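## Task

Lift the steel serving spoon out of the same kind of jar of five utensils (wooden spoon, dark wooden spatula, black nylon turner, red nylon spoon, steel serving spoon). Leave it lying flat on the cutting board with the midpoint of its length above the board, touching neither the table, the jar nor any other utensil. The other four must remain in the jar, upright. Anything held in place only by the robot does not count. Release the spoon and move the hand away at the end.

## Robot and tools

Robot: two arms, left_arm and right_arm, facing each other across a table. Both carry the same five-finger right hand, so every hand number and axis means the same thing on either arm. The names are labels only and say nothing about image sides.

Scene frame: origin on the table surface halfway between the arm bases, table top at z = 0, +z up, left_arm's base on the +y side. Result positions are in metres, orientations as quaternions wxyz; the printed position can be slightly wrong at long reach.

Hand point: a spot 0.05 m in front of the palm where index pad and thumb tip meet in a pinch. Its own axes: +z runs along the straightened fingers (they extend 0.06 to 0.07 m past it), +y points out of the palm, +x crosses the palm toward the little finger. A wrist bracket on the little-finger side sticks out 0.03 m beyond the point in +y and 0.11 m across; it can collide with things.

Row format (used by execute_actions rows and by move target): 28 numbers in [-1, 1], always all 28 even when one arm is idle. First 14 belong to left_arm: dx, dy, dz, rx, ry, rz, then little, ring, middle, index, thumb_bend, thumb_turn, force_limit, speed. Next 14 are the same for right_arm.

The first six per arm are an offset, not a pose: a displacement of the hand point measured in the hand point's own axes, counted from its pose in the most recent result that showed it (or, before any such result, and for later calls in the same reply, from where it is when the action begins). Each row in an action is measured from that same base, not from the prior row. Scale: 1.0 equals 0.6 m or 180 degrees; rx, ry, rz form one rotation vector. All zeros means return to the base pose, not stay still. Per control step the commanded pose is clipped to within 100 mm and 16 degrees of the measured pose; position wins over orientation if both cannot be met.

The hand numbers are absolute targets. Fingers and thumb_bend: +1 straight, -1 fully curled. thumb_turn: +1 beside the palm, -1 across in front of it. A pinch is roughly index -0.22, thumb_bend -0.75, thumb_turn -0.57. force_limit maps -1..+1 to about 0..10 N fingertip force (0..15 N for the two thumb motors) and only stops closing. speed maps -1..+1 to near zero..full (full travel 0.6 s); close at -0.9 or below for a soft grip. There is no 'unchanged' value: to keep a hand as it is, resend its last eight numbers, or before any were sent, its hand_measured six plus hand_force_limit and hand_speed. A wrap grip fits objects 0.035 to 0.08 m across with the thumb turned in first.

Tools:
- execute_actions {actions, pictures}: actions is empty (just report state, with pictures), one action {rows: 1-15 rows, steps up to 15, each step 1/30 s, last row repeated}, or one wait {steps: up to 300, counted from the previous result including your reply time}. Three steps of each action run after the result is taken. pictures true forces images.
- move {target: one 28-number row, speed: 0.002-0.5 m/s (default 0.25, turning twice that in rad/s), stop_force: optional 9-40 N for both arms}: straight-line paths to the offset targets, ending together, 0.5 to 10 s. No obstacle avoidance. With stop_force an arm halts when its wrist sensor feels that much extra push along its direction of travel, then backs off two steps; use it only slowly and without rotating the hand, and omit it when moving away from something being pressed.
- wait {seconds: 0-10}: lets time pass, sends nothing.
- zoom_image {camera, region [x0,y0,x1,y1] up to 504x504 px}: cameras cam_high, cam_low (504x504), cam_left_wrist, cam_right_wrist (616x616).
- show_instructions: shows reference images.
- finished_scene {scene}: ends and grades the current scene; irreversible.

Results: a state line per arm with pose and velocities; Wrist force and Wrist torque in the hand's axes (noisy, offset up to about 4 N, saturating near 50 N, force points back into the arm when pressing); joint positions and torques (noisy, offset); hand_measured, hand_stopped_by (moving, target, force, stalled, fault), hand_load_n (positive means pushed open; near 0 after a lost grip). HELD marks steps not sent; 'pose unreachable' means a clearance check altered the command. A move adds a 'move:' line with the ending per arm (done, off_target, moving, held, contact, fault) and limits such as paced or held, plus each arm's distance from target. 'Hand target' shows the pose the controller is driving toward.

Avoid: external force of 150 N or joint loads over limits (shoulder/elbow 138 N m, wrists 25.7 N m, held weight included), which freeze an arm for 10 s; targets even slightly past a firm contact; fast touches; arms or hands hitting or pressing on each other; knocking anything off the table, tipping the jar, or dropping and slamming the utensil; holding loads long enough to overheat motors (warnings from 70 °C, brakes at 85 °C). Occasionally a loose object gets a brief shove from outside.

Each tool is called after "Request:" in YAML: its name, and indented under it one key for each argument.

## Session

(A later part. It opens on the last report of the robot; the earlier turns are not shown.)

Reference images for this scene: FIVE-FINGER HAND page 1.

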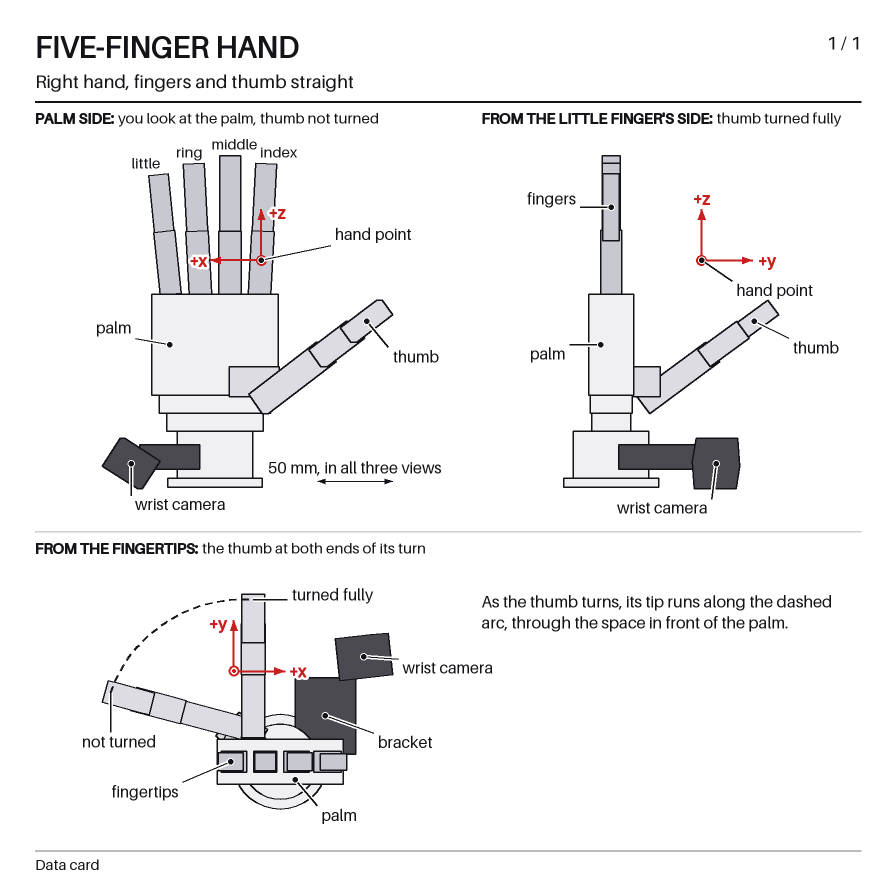

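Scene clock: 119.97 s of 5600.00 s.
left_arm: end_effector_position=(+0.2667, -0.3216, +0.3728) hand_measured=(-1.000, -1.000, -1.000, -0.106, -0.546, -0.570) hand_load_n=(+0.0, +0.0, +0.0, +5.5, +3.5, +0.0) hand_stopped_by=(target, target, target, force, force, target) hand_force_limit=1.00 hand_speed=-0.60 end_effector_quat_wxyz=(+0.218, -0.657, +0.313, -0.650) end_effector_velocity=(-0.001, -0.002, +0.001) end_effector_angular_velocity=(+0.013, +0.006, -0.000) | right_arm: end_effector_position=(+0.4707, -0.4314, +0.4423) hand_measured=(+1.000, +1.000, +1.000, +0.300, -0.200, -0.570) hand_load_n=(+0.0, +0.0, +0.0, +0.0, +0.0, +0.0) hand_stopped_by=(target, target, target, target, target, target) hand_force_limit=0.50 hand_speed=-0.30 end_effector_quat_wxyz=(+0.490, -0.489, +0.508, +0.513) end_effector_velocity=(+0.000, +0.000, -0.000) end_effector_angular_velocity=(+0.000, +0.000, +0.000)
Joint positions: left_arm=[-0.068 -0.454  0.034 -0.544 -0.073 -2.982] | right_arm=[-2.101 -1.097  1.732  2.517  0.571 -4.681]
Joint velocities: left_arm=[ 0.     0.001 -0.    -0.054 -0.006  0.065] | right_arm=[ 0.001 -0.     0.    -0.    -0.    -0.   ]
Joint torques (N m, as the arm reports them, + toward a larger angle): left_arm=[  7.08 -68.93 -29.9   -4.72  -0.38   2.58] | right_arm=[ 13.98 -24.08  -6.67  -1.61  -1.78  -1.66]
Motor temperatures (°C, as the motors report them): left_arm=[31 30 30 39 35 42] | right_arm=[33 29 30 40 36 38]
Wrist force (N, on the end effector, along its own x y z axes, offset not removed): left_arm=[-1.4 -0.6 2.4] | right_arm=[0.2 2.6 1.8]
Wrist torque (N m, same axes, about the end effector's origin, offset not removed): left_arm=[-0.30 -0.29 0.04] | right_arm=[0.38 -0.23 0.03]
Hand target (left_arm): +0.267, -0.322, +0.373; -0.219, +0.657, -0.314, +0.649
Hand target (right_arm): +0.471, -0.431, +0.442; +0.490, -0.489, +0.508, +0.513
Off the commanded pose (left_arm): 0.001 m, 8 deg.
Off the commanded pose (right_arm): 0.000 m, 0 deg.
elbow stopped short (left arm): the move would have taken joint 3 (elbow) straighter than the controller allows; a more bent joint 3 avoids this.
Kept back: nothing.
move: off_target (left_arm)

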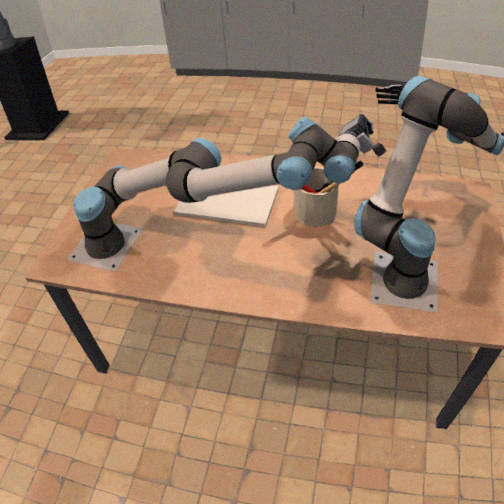

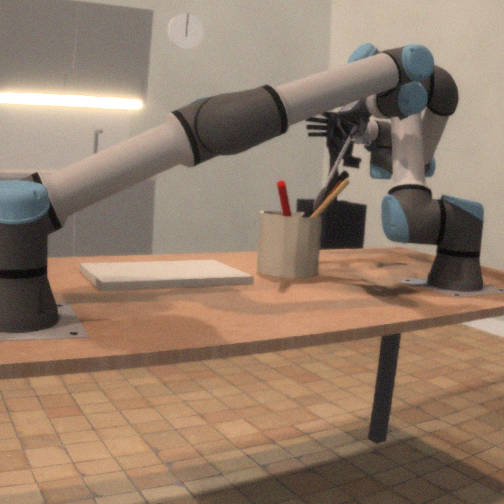

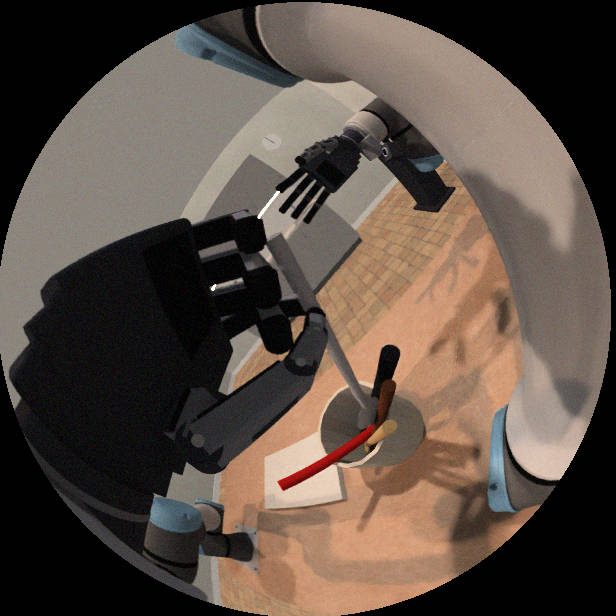

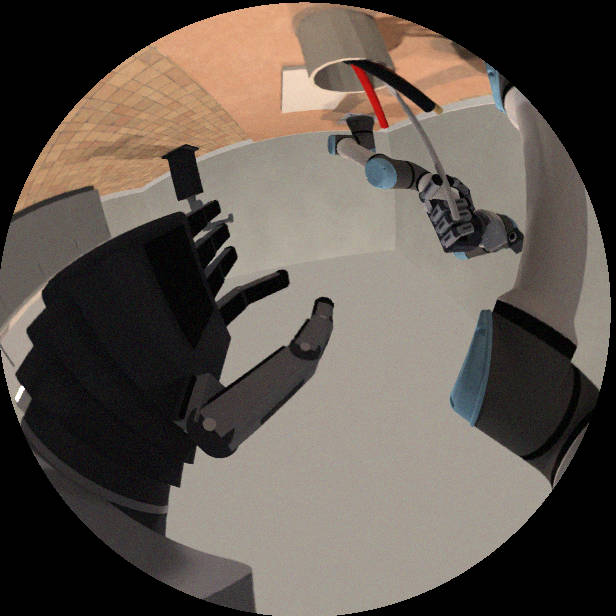

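Request:
move:
  target: [0,-0.2,0,0,0,0,-1,-1,-1,-0.5,-0.95,-0.57,1,-0.6,0,0,0,0,0,0,1,1,1,0.3,-0.2,-0.57,0.5,-0.3]
  speed: 0.05

Request:
move:
  target: [0,-0.1,0,0,0,0.25,-1,-1,-1,-0.5,-0.95,-0.57,1,-0.6,0,0,0,0,0,0,1,1,1,0.3,-0.2,-0.57,0.5,-0.3]
  speed: 0.05

Scene clock: 123.03 s of 5600.00 s.
left_arm: end_effector_position=(+0.2818, -0.2369, +0.4559) hand_measured=(-1.000, -1.000, -1.000, -0.106, -0.938, -0.570) hand_load_n=(+0.0, +0.0, +0.0, +20.5, +5.0, +0.0) hand_stopped_by=(target, target, target, force, stalled, target) hand_force_limit=1.00 hand_speed=-0.60 end_effector_quat_wxyz=(+0.223, -0.656, +0.309, -0.652) end_effector_velocity=(+0.001, +0.003, +0.002) end_effector_angular_velocity=(-0.000, +0.005, -0.002) | right_arm: end_effector_position=(+0.4707, -0.4314, +0.4423) hand_measured=(+1.000, +1.000, +1.000, +0.300, -0.200, -0.570) hand_load_n=(+0.0, +0.0, +0.0, +0.0, +0.0, +0.0) hand_stopped_by=(target, target, target, target, target, target) hand_force_limit=0.50 hand_speed=-0.30 end_effector_quat_wxyz=(+0.490, -0.489, +0.508, +0.513) end_effector_velocity=(+0.000, -0.000, +0.000) end_effector_angular_velocity=(+0.000, +0.001, -0.000)
Joint positions: left_arm=[-0.068 -0.781  0.412 -0.42  -0.072 -3.156] | right_arm=[-2.101 -1.097  1.732  2.517  0.571 -4.681]
Joint velocities: left_arm=[ 0.002 -0.062  0.122 -0.149 -0.001  0.089] | right_arm=[-0.    -0.     0.    -0.     0.     0.001]
Joint torques (N m, as the arm reports them, + toward a larger angle): left_arm=[  7.25 -68.76 -16.07  -4.5    3.86   2.75] | right_arm=[ 13.52 -24.31  -6.73  -1.46  -1.77  -1.6 ]
Motor temperatures (°C, as the motors report them): left_arm=[31 30 30 39 35 42] | right_arm=[33 29 30 40 36 38]
Wrist force (N, on the end effector, along its own x y z axes, offset not removed): left_arm=[-1.2 0.3 1.0] | right_arm=[1.8 0.3 1.8]
Wrist torque (N m, same axes, about the end effector's origin, offset not removed): left_arm=[-0.15 -0.24 -0.02] | right_arm=[0.17 -0.50 0.02]
Hand target (left_arm): +0.282, -0.237, +0.456; -0.222, +0.656, -0.309, +0.652
Hand target (right_arm): +0.471, -0.431, +0.442; +0.490, -0.489, +0.508, +0.513
Off the commanded pose (left_arm): 0.000 m, 1 deg.
Off the commanded pose (right_arm): 0.000 m, 0 deg.
Kept back: nothing.
move: done

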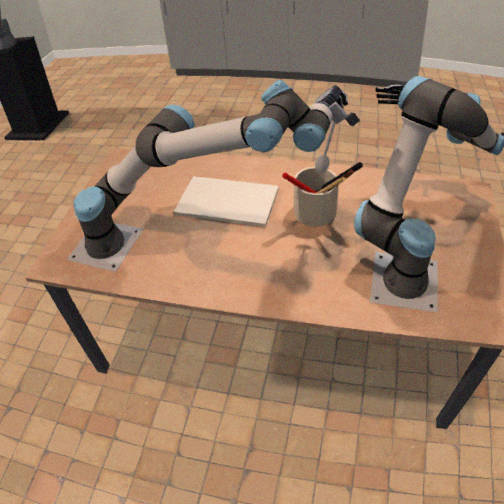

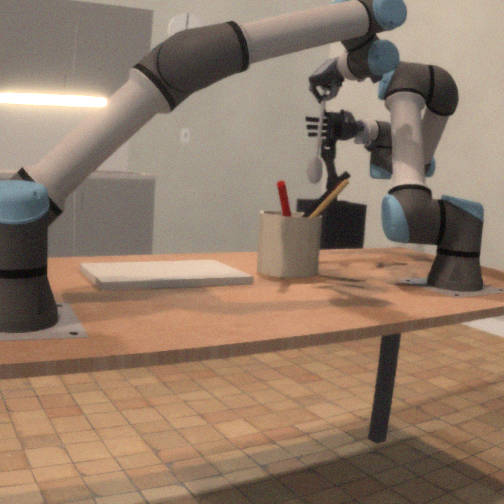

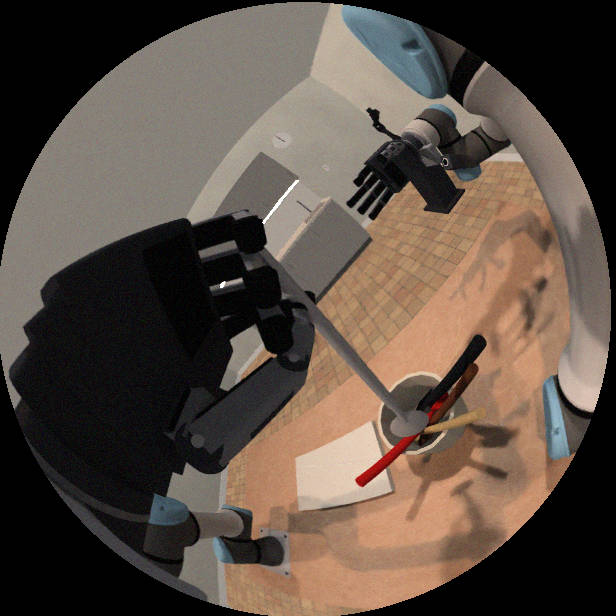

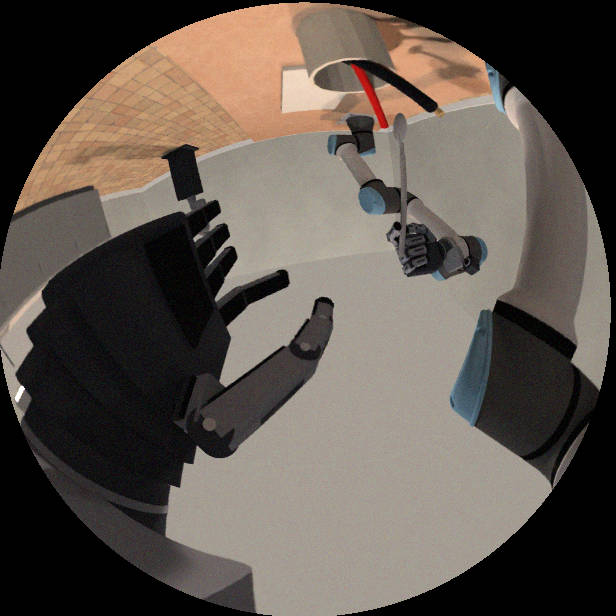

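Scene clock: 131.20 s of 5600.00 s.
left_arm: end_effector_position=(+0.2887, -0.1943, +0.4974) hand_measured=(-1.000, -1.000, -1.000, -0.110, -0.942, -0.570) hand_load_n=(+0.0, +0.0, +0.0, +0.0, +0.0, +0.0) hand_stopped_by=(target, target, target, force, stalled, target) hand_force_limit=1.00 hand_speed=-0.60 end_effector_quat_wxyz=(+0.453, -0.488, +0.538, -0.518) end_effector_velocity=(+0.000, +0.001, +0.001) end_effector_angular_velocity=(+0.018, -0.002, -0.000) | right_arm: end_effector_position=(+0.4707, -0.4314, +0.4423) hand_measured=(+1.000, +1.000, +1.000, +0.300, -0.200, -0.570) hand_load_n=(+0.0, +0.0, +0.0, +0.0, +0.0, +0.0) hand_stopped_by=(target, target, target, target, target, target) hand_force_limit=0.50 hand_speed=-0.30 end_effector_quat_wxyz=(+0.490, -0.489, +0.508, +0.513) end_effector_velocity=(-0.000, +0.000, +0.000) end_effector_angular_velocity=(-0.000, +0.000, +0.000)
Joint positions: left_arm=[-0.065 -0.637  0.048 -0.314 -0.068 -2.258] | right_arm=[-2.101 -1.097  1.732  2.517  0.571 -4.681]
Joint velocities: left_arm=[ 0.001  0.013 -0.026  0.01  -0.     0.021] | right_arm=[ 0.    -0.    -0.     0.     0.     0.001]
Joint torques (N m, as the arm reports them, + toward a larger angle): left_arm=[  8.23 -45.74 -28.13   0.34  -0.79   2.2 ] | right_arm=[ 13.87 -23.89  -7.4   -1.26  -1.68  -1.51]
Motor temperatures (°C, as the motors report them): left_arm=[31 30 30 39 35 42] | right_arm=[33 29 30 40 36 38]
Wrist force (N, on the end effector, along its own x y z axes, offset not removed): left_arm=[0.2 -0.9 0.5] | right_arm=[1.4 1.2 2.2]
Wrist torque (N m, same axes, about the end effector's origin, offset not removed): left_arm=[-0.06 -0.24 0.13] | right_arm=[0.25 -0.43 0.07]
Hand target (left_arm): +0.289, -0.194, +0.497; +0.453, -0.487, +0.538, -0.517
Hand target (right_arm): +0.471, -0.431, +0.442; +0.490, -0.489, +0.508, +0.513
Off the commanded pose (left_arm): 0.000 m, 0 deg.
Off the commanded pose (right_arm): 0.000 m, 0 deg.
Kept back: nothing.
move: done

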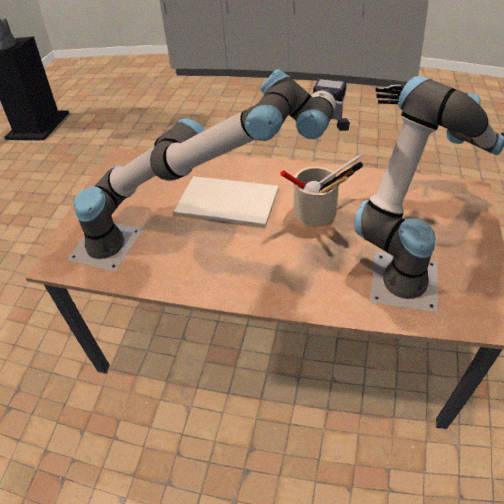

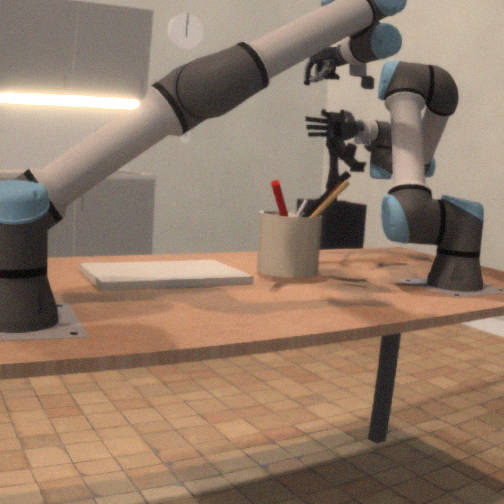

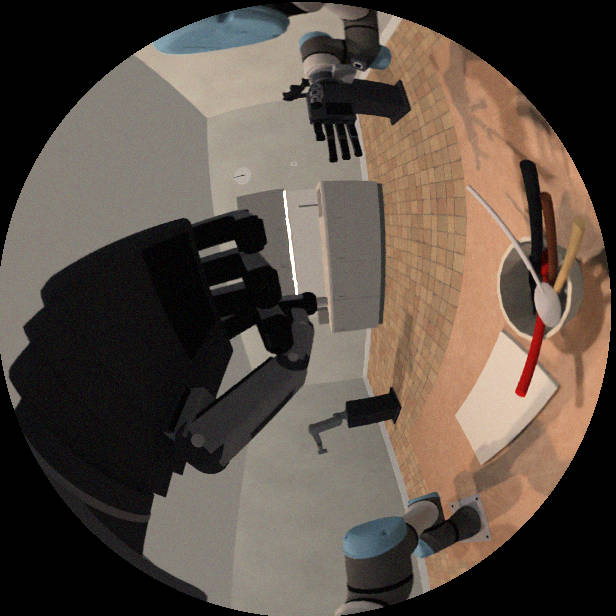

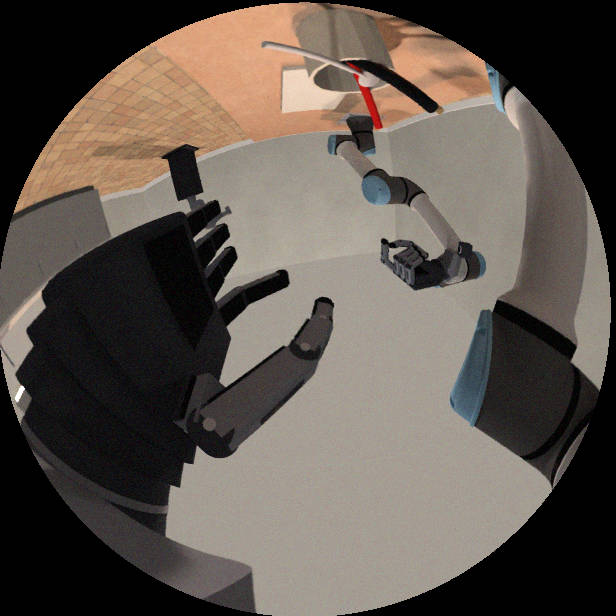

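Request:
zoom_image:
  camera: "cam_high"
  region: [260,130,400,240]

Request:
zoom_image:
  camera: "cam_low"
  region: [230,150,390,290]

Request:
zoom_image:
  camera: "cam_left_wrist"
  region: [420,140,616,400]

Region (260, 130, 400, 240) of cam_high's 504x504 image, scaled by 3.600, with more detail than that image has; it fills the top 396 rows of this view, and the rest is white.

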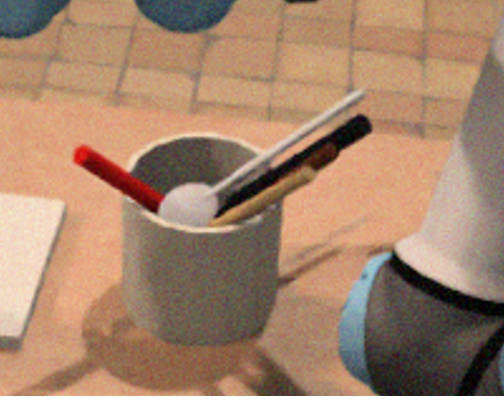

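Region (230, 150, 390, 290) of cam_low's 504x504 image, scaled by 3.150, with more detail than that image has; it fills the top 441 rows of this view, and the rest is white.

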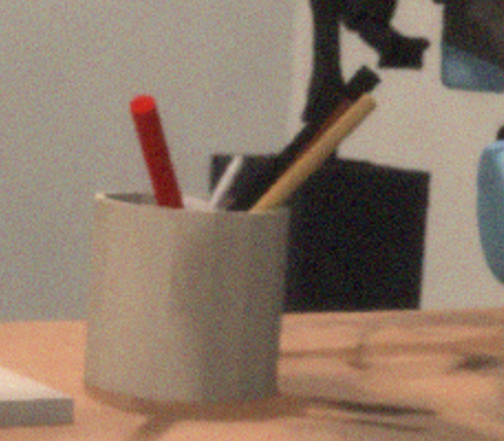

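Region (420, 140, 616, 400) of cam_left_wrist's 616x616 image, scaled by 1.938, with more detail than that image has; it fills the left 380 columns of this view, and the rest is white.

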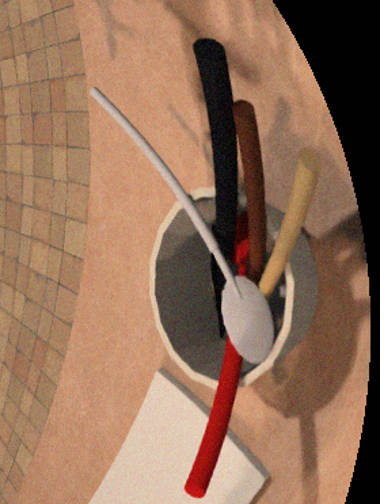

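Request:
move:
  target: [0,0,0,0,0.64,0,-1,-1,-1,0.3,-0.2,-0.57,1,-0.3,0,0,0,0,0,0,1,1,1,0.3,-0.2,-0.57,0.5,-0.3]
  speed: 0.25

Scene clock: 136.13 s of 5600.00 s.
left_arm: end_effector_position=(+0.2888, -0.1946, +0.4978) hand_measured=(-1.000, -1.000, -1.000, +0.300, -0.200, -0.570) hand_load_n=(+0.0, +0.0, +0.0, +0.0, +0.0, +0.0) hand_stopped_by=(target, target, target, target, target, target) hand_force_limit=1.00 hand_speed=-0.30 end_effector_quat_wxyz=(-0.210, +0.176, +0.670, -0.690) end_effector_velocity=(-0.001, -0.000, +0.002) end_effector_angular_velocity=(+0.007, -0.004, -0.018) | right_arm: end_effector_position=(+0.4707, -0.4314, +0.4423) hand_measured=(+1.000, +1.000, +1.000, +0.300, -0.200, -0.570) hand_load_n=(+0.0, +0.0, +0.0, +0.0, +0.0, +0.0) hand_stopped_by=(target, target, target, target, target, target) hand_force_limit=0.50 hand_speed=-0.30 end_effector_quat_wxyz=(+0.490, -0.489, +0.508, +0.513) end_effector_velocity=(+0.000, -0.000, -0.000) end_effector_angular_velocity=(+0.000, +0.000, -0.002)
Joint positions: left_arm=[ 0.498 -0.91   0.517  0.322  2.526 -3.237] | right_arm=[-2.101 -1.097  1.732  2.517  0.571 -4.681]
Joint velocities: left_arm=[ 0.002  0.031 -0.065  0.047  0.021  0.009] | right_arm=[-0.001  0.    -0.     0.    -0.001  0.   ]
Joint torques (N m, as the arm reports them, + toward a larger angle): left_arm=[  7.25 -39.81 -30.35   1.36   2.07   2.22] | right_arm=[ 13.12 -23.6   -7.12  -1.44  -1.72  -1.66]
Motor temperatures (°C, as the motors report them): left_arm=[31 30 30 39 35 42] | right_arm=[33 29 30 40 36 38]
Wrist force (N, on the end effector, along its own x y z axes, offset not removed): left_arm=[0.0 -1.5 0.2] | right_arm=[-0.2 4.3 3.1]
Wrist torque (N m, same axes, about the end effector's origin, offset not removed): left_arm=[-0.20 -0.21 0.08] | right_arm=[0.72 -0.24 0.12]
Hand target (left_arm): +0.289, -0.195, +0.498; -0.210, +0.177, +0.670, -0.690
Hand target (right_arm): +0.471, -0.431, +0.442; +0.490, -0.489, +0.508, +0.513
Off the commanded pose (left_arm): 0.000 m, 0 deg.
Off the commanded pose (right_arm): 0.000 m, 0 deg.
Kept back: nothing.
move: done

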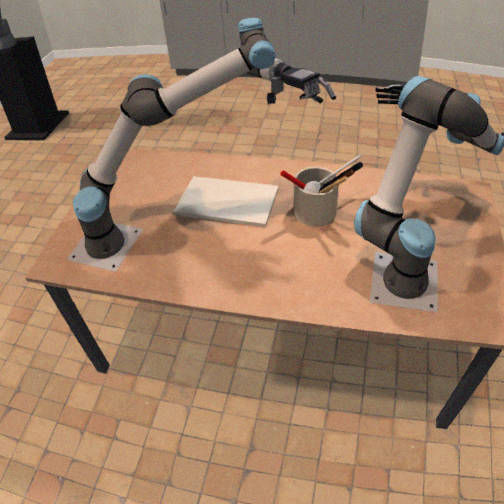

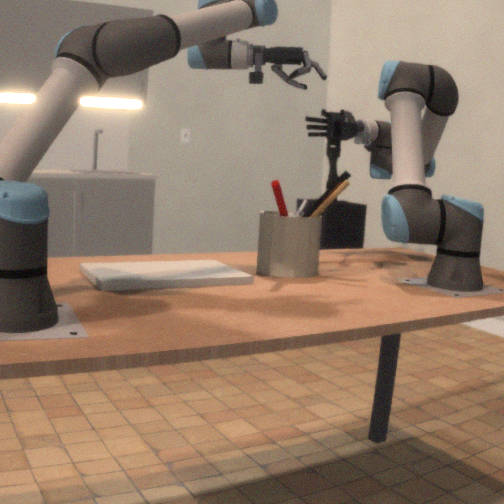

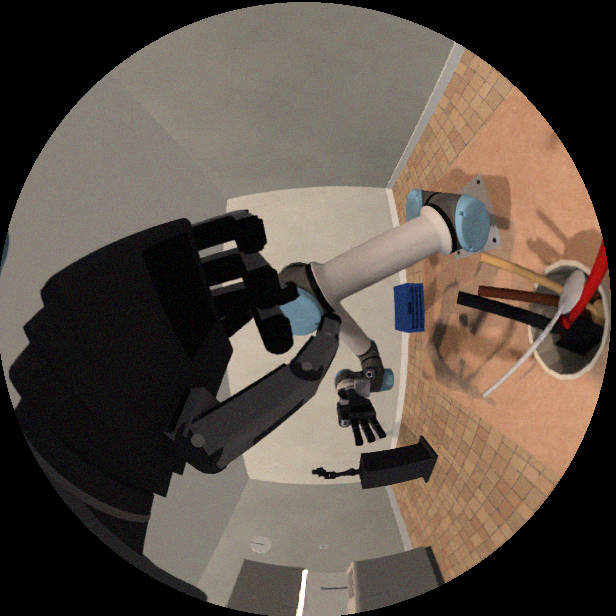

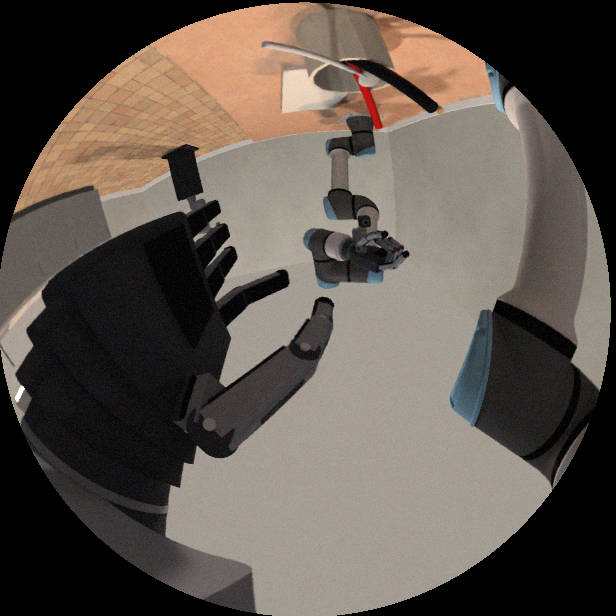

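Request:
move:
  target: [-0.173,0.46,-0.025,0,0,0,-1,-1,-1,0.3,-0.2,-0.57,1,-0.3,0,0,0,0,0,0,1,1,1,0.3,-0.2,-0.57,0.5,-0.3]
  speed: 0.15

Request:
zoom_image:
  camera: "cam_high"
  region: [240,100,400,240]

Request:
zoom_image:
  camera: "cam_low"
  region: [230,130,390,290]

Scene clock: 138.93 s of 5600.00 s.
left_arm: end_effector_position=(+0.3697, -0.2403, +0.2179) hand_measured=(-1.000, -1.000, -1.000, +0.300, -0.200, -0.570) hand_load_n=(+0.0, +0.0, +0.0, +0.0, +0.0, +0.0) hand_stopped_by=(target, target, target, target, target, target) hand_force_limit=1.00 hand_speed=-0.30 end_effector_quat_wxyz=(-0.209, +0.176, +0.670, -0.690) end_effector_velocity=(+0.002, -0.000, -0.002) end_effector_angular_velocity=(-0.002, +0.000, +0.000) | right_arm: end_effector_position=(+0.4707, -0.4314, +0.4423) hand_measured=(+1.000, +1.000, +1.000, +0.300, -0.200, -0.570) hand_load_n=(+0.0, +0.0, +0.0, +0.0, +0.0, +0.0) hand_stopped_by=(target, target, target, target, target, target) hand_force_limit=0.50 hand_speed=-0.30 end_effector_quat_wxyz=(+0.490, -0.489, +0.508, +0.513) end_effector_velocity=(+0.000, +0.000, -0.000) end_effector_angular_velocity=(-0.000, -0.000, -0.000)
Joint positions: left_arm=[ 0.577 -0.707  0.887 -0.26   2.605 -3.248] | right_arm=[-2.101 -1.097  1.732  2.517  0.571 -4.681]
Joint velocities: left_arm=[ 0.002  0.004 -0.002 -0.006  0.002 -0.002] | right_arm=[ 0.     0.    -0.    -0.    -0.001 -0.   ]
Joint torques (N m, as the arm reports them, + toward a larger angle): left_arm=[  7.29 -46.82 -30.13  -3.61   2.44  -2.54] | right_arm=[ 13.43 -24.73  -7.4   -1.39  -1.73  -1.82]
Motor temperatures (°C, as the motors report them): left_arm=[31 30 30 39 35 42] | right_arm=[33 29 30 40 36 38]
Wrist force (N, on the end effector, along its own x y z axes, offset not removed): left_arm=[-1.6 -1.1 1.1] | right_arm=[1.7 3.2 2.3]
Wrist torque (N m, same axes, about the end effector's origin, offset not removed): left_arm=[-0.18 -0.02 -0.02] | right_arm=[0.51 -0.40 0.24]
Hand target (left_arm): +0.370, -0.240, +0.218; -0.209, +0.176, +0.670, -0.690
Hand target (right_arm): +0.471, -0.431, +0.442; +0.490, -0.489, +0.508, +0.513
Off the commanded pose (left_arm): 0.001 m, 0 deg.
Off the commanded pose (right_arm): 0.000 m, 0 deg.
Kept back: nothing.
move: done

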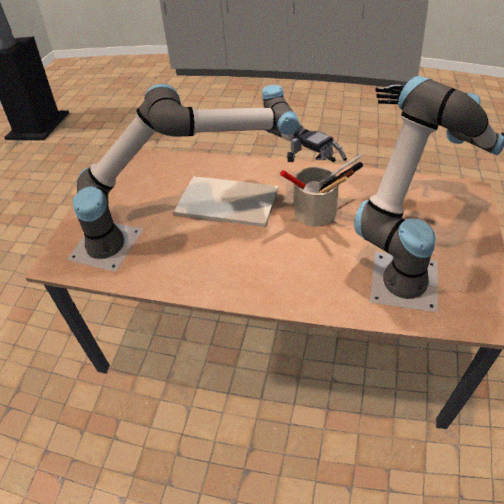

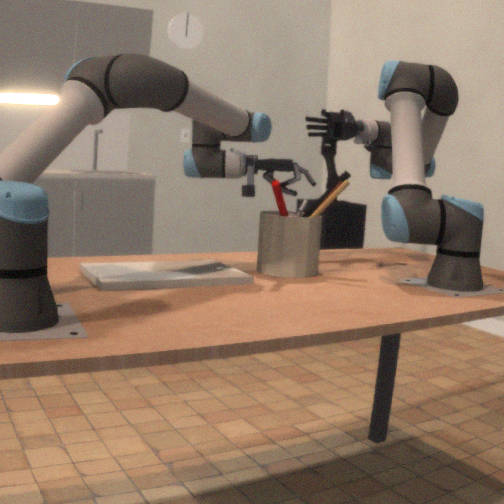

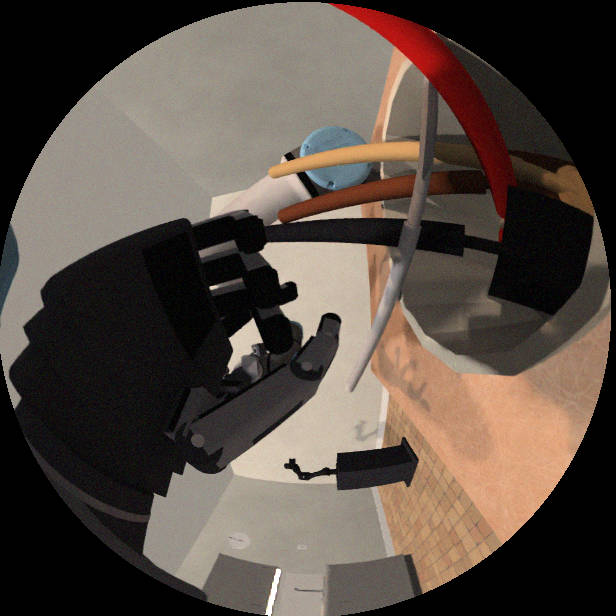

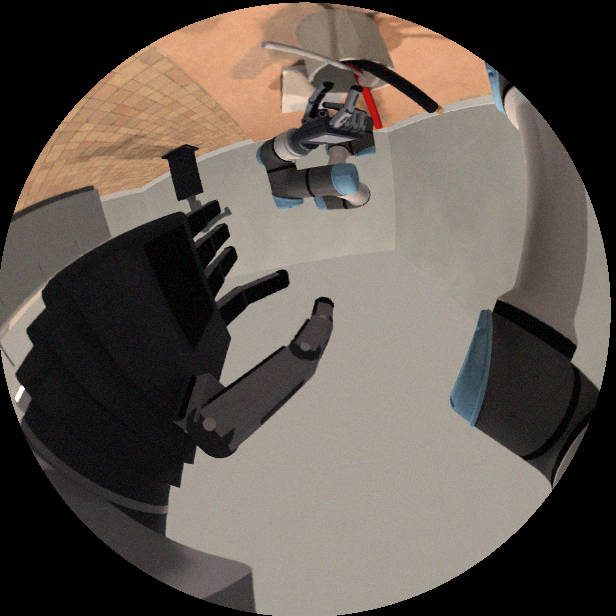

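Region (240, 100, 400, 240) of cam_high's 504x504 image, scaled by 3.150, with more detail than that image has; it fills the top 441 rows of this view, and the rest is white.

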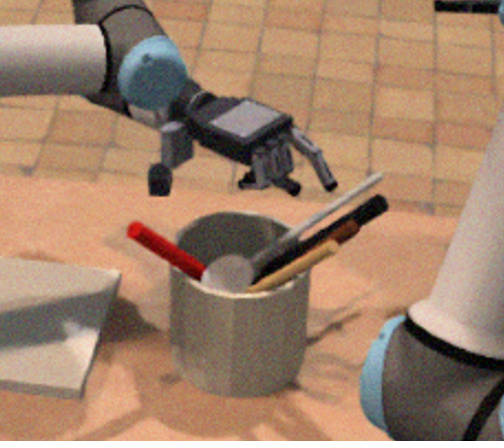

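Region (230, 130, 390, 290) of cam_low's 504x504 image, scaled by 3.150, with more detail than that image has.

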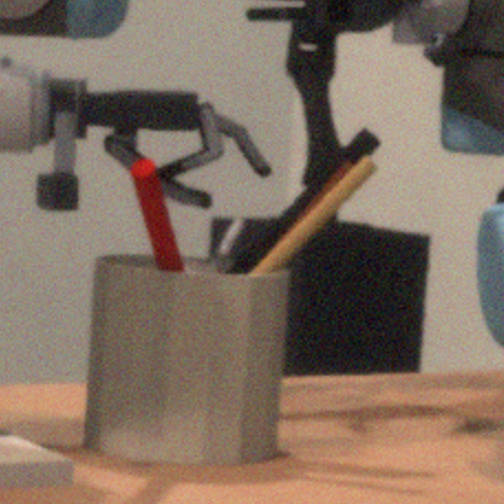

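Request:
move:
  target: [0.06,0.05,0,0,0,0,-1,-1,-1,0.3,-0.2,-0.57,1,-0.3,0,0,0,0,0,0,1,1,1,0.3,-0.2,-0.57,0.5,-0.3]
  speed: 0.03
  stop_force: 9

Request:
zoom_image:
  camera: "cam_high"
  region: [260,110,400,230]

Request:
zoom_image:
  camera: "cam_low"
  region: [230,130,390,290]

Scene clock: 141.10 s of 5600.00 s.
left_arm: end_effector_position=(+0.3378, -0.2220, +0.1896) hand_measured=(-1.000, -1.000, -1.000, +0.300, -0.200, -0.570) hand_load_n=(+0.0, +0.0, +0.0, +0.0, +0.0, +0.0) hand_stopped_by=(target, target, target, target, target, target) hand_force_limit=1.00 hand_speed=-0.30 end_effector_quat_wxyz=(-0.209, +0.176, +0.670, -0.690) end_effector_velocity=(-0.001, +0.002, -0.004) end_effector_angular_velocity=(+0.002, +0.004, +0.002) | right_arm: end_effector_position=(+0.4707, -0.4314, +0.4423) hand_measured=(+1.000, +1.000, +1.000, +0.300, -0.200, -0.570) hand_load_n=(+0.0, +0.0, +0.0, +0.0, +0.0, +0.0) hand_stopped_by=(target, target, target, target, target, target) hand_force_limit=0.50 hand_speed=-0.30 end_effector_quat_wxyz=(+0.490, -0.489, +0.508, +0.513) end_effector_velocity=(-0.000, -0.000, -0.000) end_effector_angular_velocity=(+0.000, -0.002, -0.001)
Joint positions: left_arm=[ 0.549 -0.781  1.096 -0.391  2.576 -3.243] | right_arm=[-2.101 -1.097  1.732  2.517  0.571 -4.681]
Joint velocities: left_arm=[-0.    -0.002  0.015 -0.013 -0.003 -0.004] | right_arm=[-0.001 -0.     0.     0.     0.    -0.002]
Joint torques (N m, as the arm reports them, + toward a larger angle): left_arm=[ -5.63 -66.64 -15.6   -3.22  -2.14  -2.29] | right_arm=[ 13.72 -24.64  -7.54  -1.56  -1.49  -1.84]
Motor temperatures (°C, as the motors report them): left_arm=[31 30 30 39 35 42] | right_arm=[33 29 30 40 36 38]
Wrist force (N, on the end effector, along its own x y z axes, offset not removed): left_arm=[-0.3 -0.8 0.4] | right_arm=[1.1 1.5 1.9]
Wrist torque (N m, same axes, about the end effector's origin, offset not removed): left_arm=[-0.08 -0.21 0.01] | right_arm=[0.27 -0.38 0.06]
Hand target (left_arm): +0.338, -0.222, +0.189; -0.209, +0.176, +0.670, -0.690
Hand target (right_arm): +0.471, -0.431, +0.442; +0.490, -0.489, +0.508, +0.513
Off the commanded pose (left_arm): 0.000 m, 0 deg.
Off the commanded pose (right_arm): 0.000 m, 0 deg.
Kept back: nothing.
move: done

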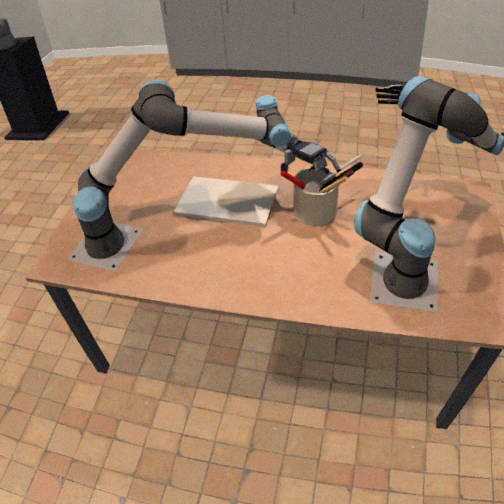

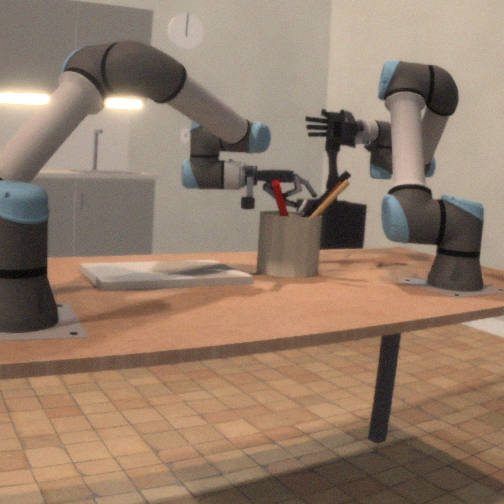

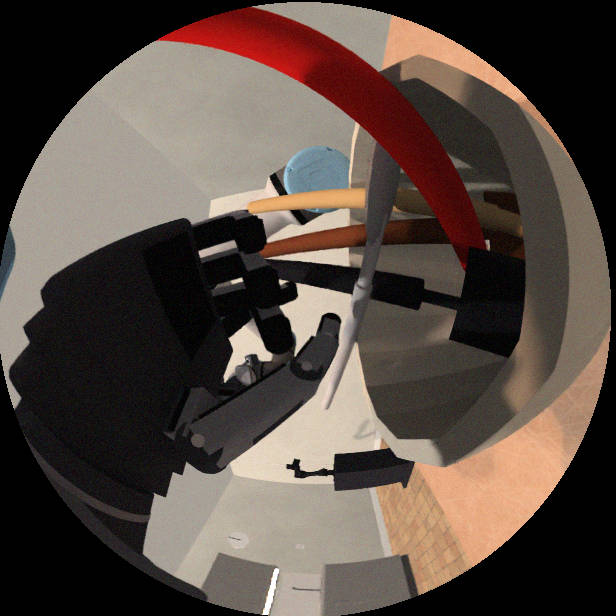

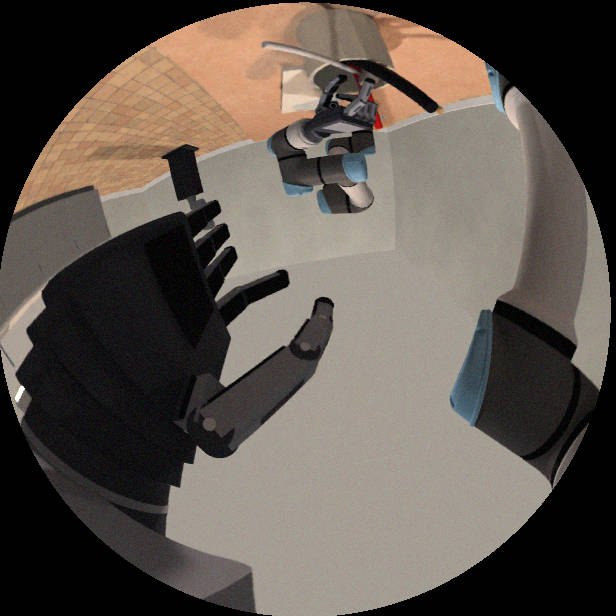

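Region (260, 110, 400, 230) of cam_high's 504x504 image, scaled by 3.600, with more detail than that image has; it fills the top 432 rows of this view, and the rest is white.

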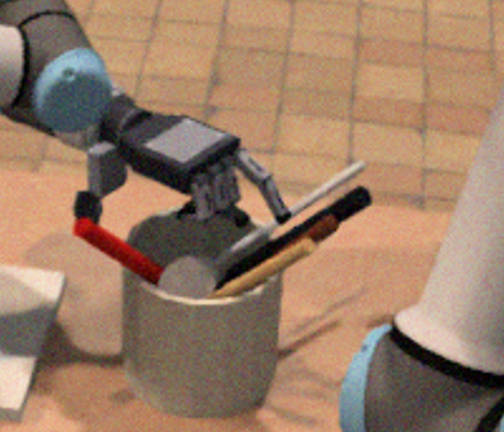

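Region (230, 130, 390, 290) of cam_low's 504x504 image, scaled by 3.150, with more detail than that image has.

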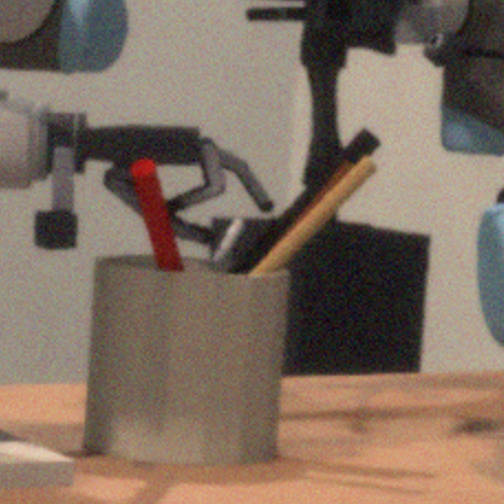

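Request:
move:
  target: [0,0.035,0.035,0,0,0,-1,-1,-1,0.3,-0.2,-0.57,1,-0.3,0,0,0,0,0,0,1,1,1,0.3,-0.2,-0.57,0.5,-0.3]
  speed: 0.02
  stop_force: 9

Request:
zoom_image:
  camera: "cam_high"
  region: [260,110,400,230]

Request:
zoom_image:
  camera: "cam_left_wrist"
  region: [200,180,460,440]

Scene clock: 142.23 s of 5600.00 s.
left_arm: end_effector_position=(+0.3336, -0.2281, +0.1826) hand_measured=(-1.000, -1.000, -1.000, +0.300, -0.200, -0.570) hand_load_n=(+0.0, +0.0, +0.0, +0.0, +0.0, +0.0) hand_stopped_by=(target, target, target, target, target, target) hand_force_limit=1.00 hand_speed=-0.30 end_effector_quat_wxyz=(-0.209, +0.176, +0.670, -0.690) end_effector_velocity=(+0.004, +0.006, +0.006) end_effector_angular_velocity=(-0.000, -0.001, +0.001) | right_arm: end_effector_position=(+0.4707, -0.4314, +0.4423) hand_measured=(+1.000, +1.000, +1.000, +0.300, -0.200, -0.570) hand_load_n=(+0.0, +0.0, +0.0, +0.0, +0.0, +0.0) hand_stopped_by=(target, target, target, target, target, target) hand_force_limit=0.50 hand_speed=-0.30 end_effector_quat_wxyz=(+0.490, -0.489, +0.508, +0.513) end_effector_velocity=(-0.000, +0.000, +0.000) end_effector_angular_velocity=(-0.001, -0.002, +0.000)
Joint positions: left_arm=[ 0.539 -0.769  1.093 -0.4    2.567 -3.242] | right_arm=[-2.101 -1.097  1.732  2.517  0.571 -4.681]
Joint velocities: left_arm=[ 0.009 -0.012  0.004  0.007  0.008  0.   ] | right_arm=[ 0.001 -0.001 -0.     0.    -0.    -0.001]
Joint torques (N m, as the arm reports them, + toward a larger angle): left_arm=[  5.39 -67.43 -14.64   1.35   2.23  -0.75] | right_arm=[ 13.67 -24.3   -7.16  -1.46  -1.53  -1.69]
Motor temperatures (°C, as the motors report them): left_arm=[31 30 30 39 35 42] | right_arm=[33 29 30 40 36 38]
Wrist force (N, on the end effector, along its own x y z axes, offset not removed): left_arm=[-0.6 -1.3 1.6] | right_arm=[2.4 3.3 1.9]
Wrist torque (N m, same axes, about the end effector's origin, offset not removed): left_arm=[-0.24 -0.23 0.03] | right_arm=[0.52 -0.60 0.15]
Hand target (left_arm): +0.334, -0.227, +0.183; -0.209, +0.176, +0.670, -0.690
Hand target (right_arm): +0.471, -0.431, +0.442; +0.490, -0.489, +0.508, +0.513
Off the commanded pose (left_arm): 0.019 m, 0 deg.
Off the commanded pose (right_arm): 0.000 m, 0 deg.
Kept back: nothing.
move: contact (left_arm)

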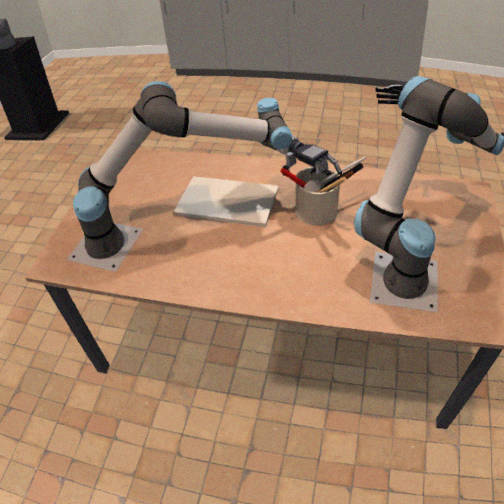

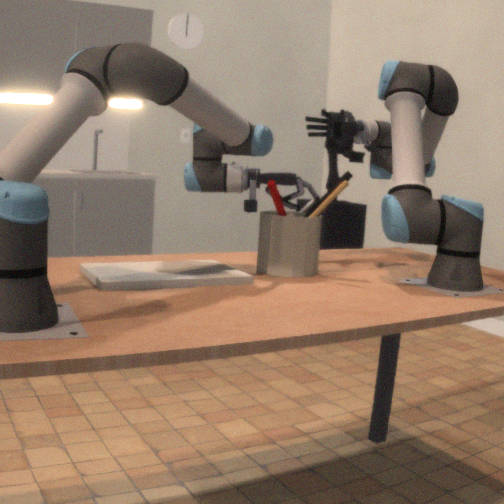

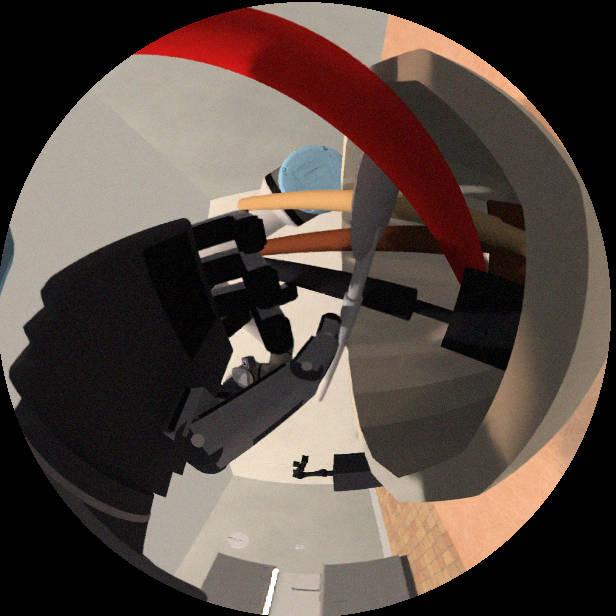

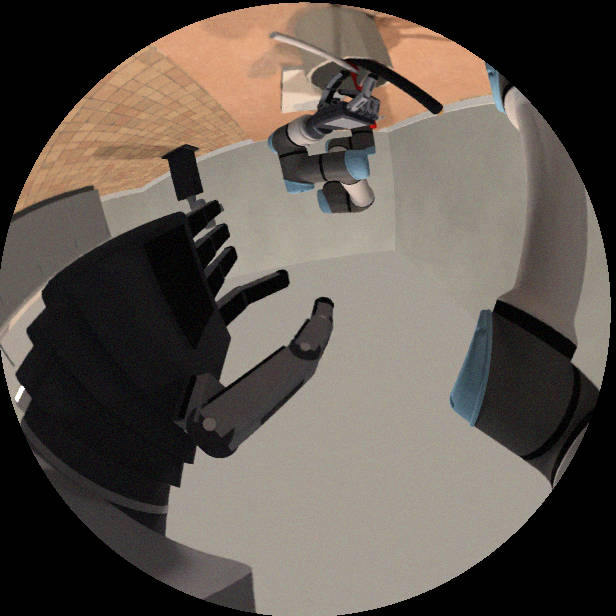

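Region (260, 110, 400, 230) of cam_high's 504x504 image, scaled by 3.600, with more detail than that image has; it fills the top 432 rows of this view, and the rest is white.

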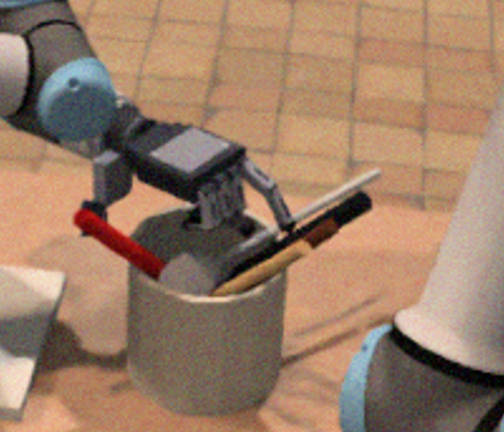

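Region (200, 180, 460, 440) of cam_left_wrist's 616x616 image, scaled by 1.938, with more detail than that image has.

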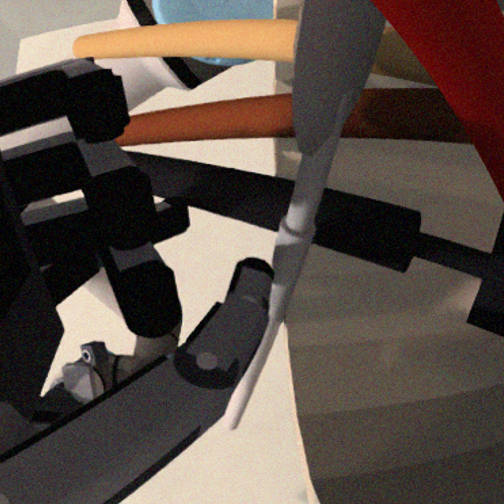

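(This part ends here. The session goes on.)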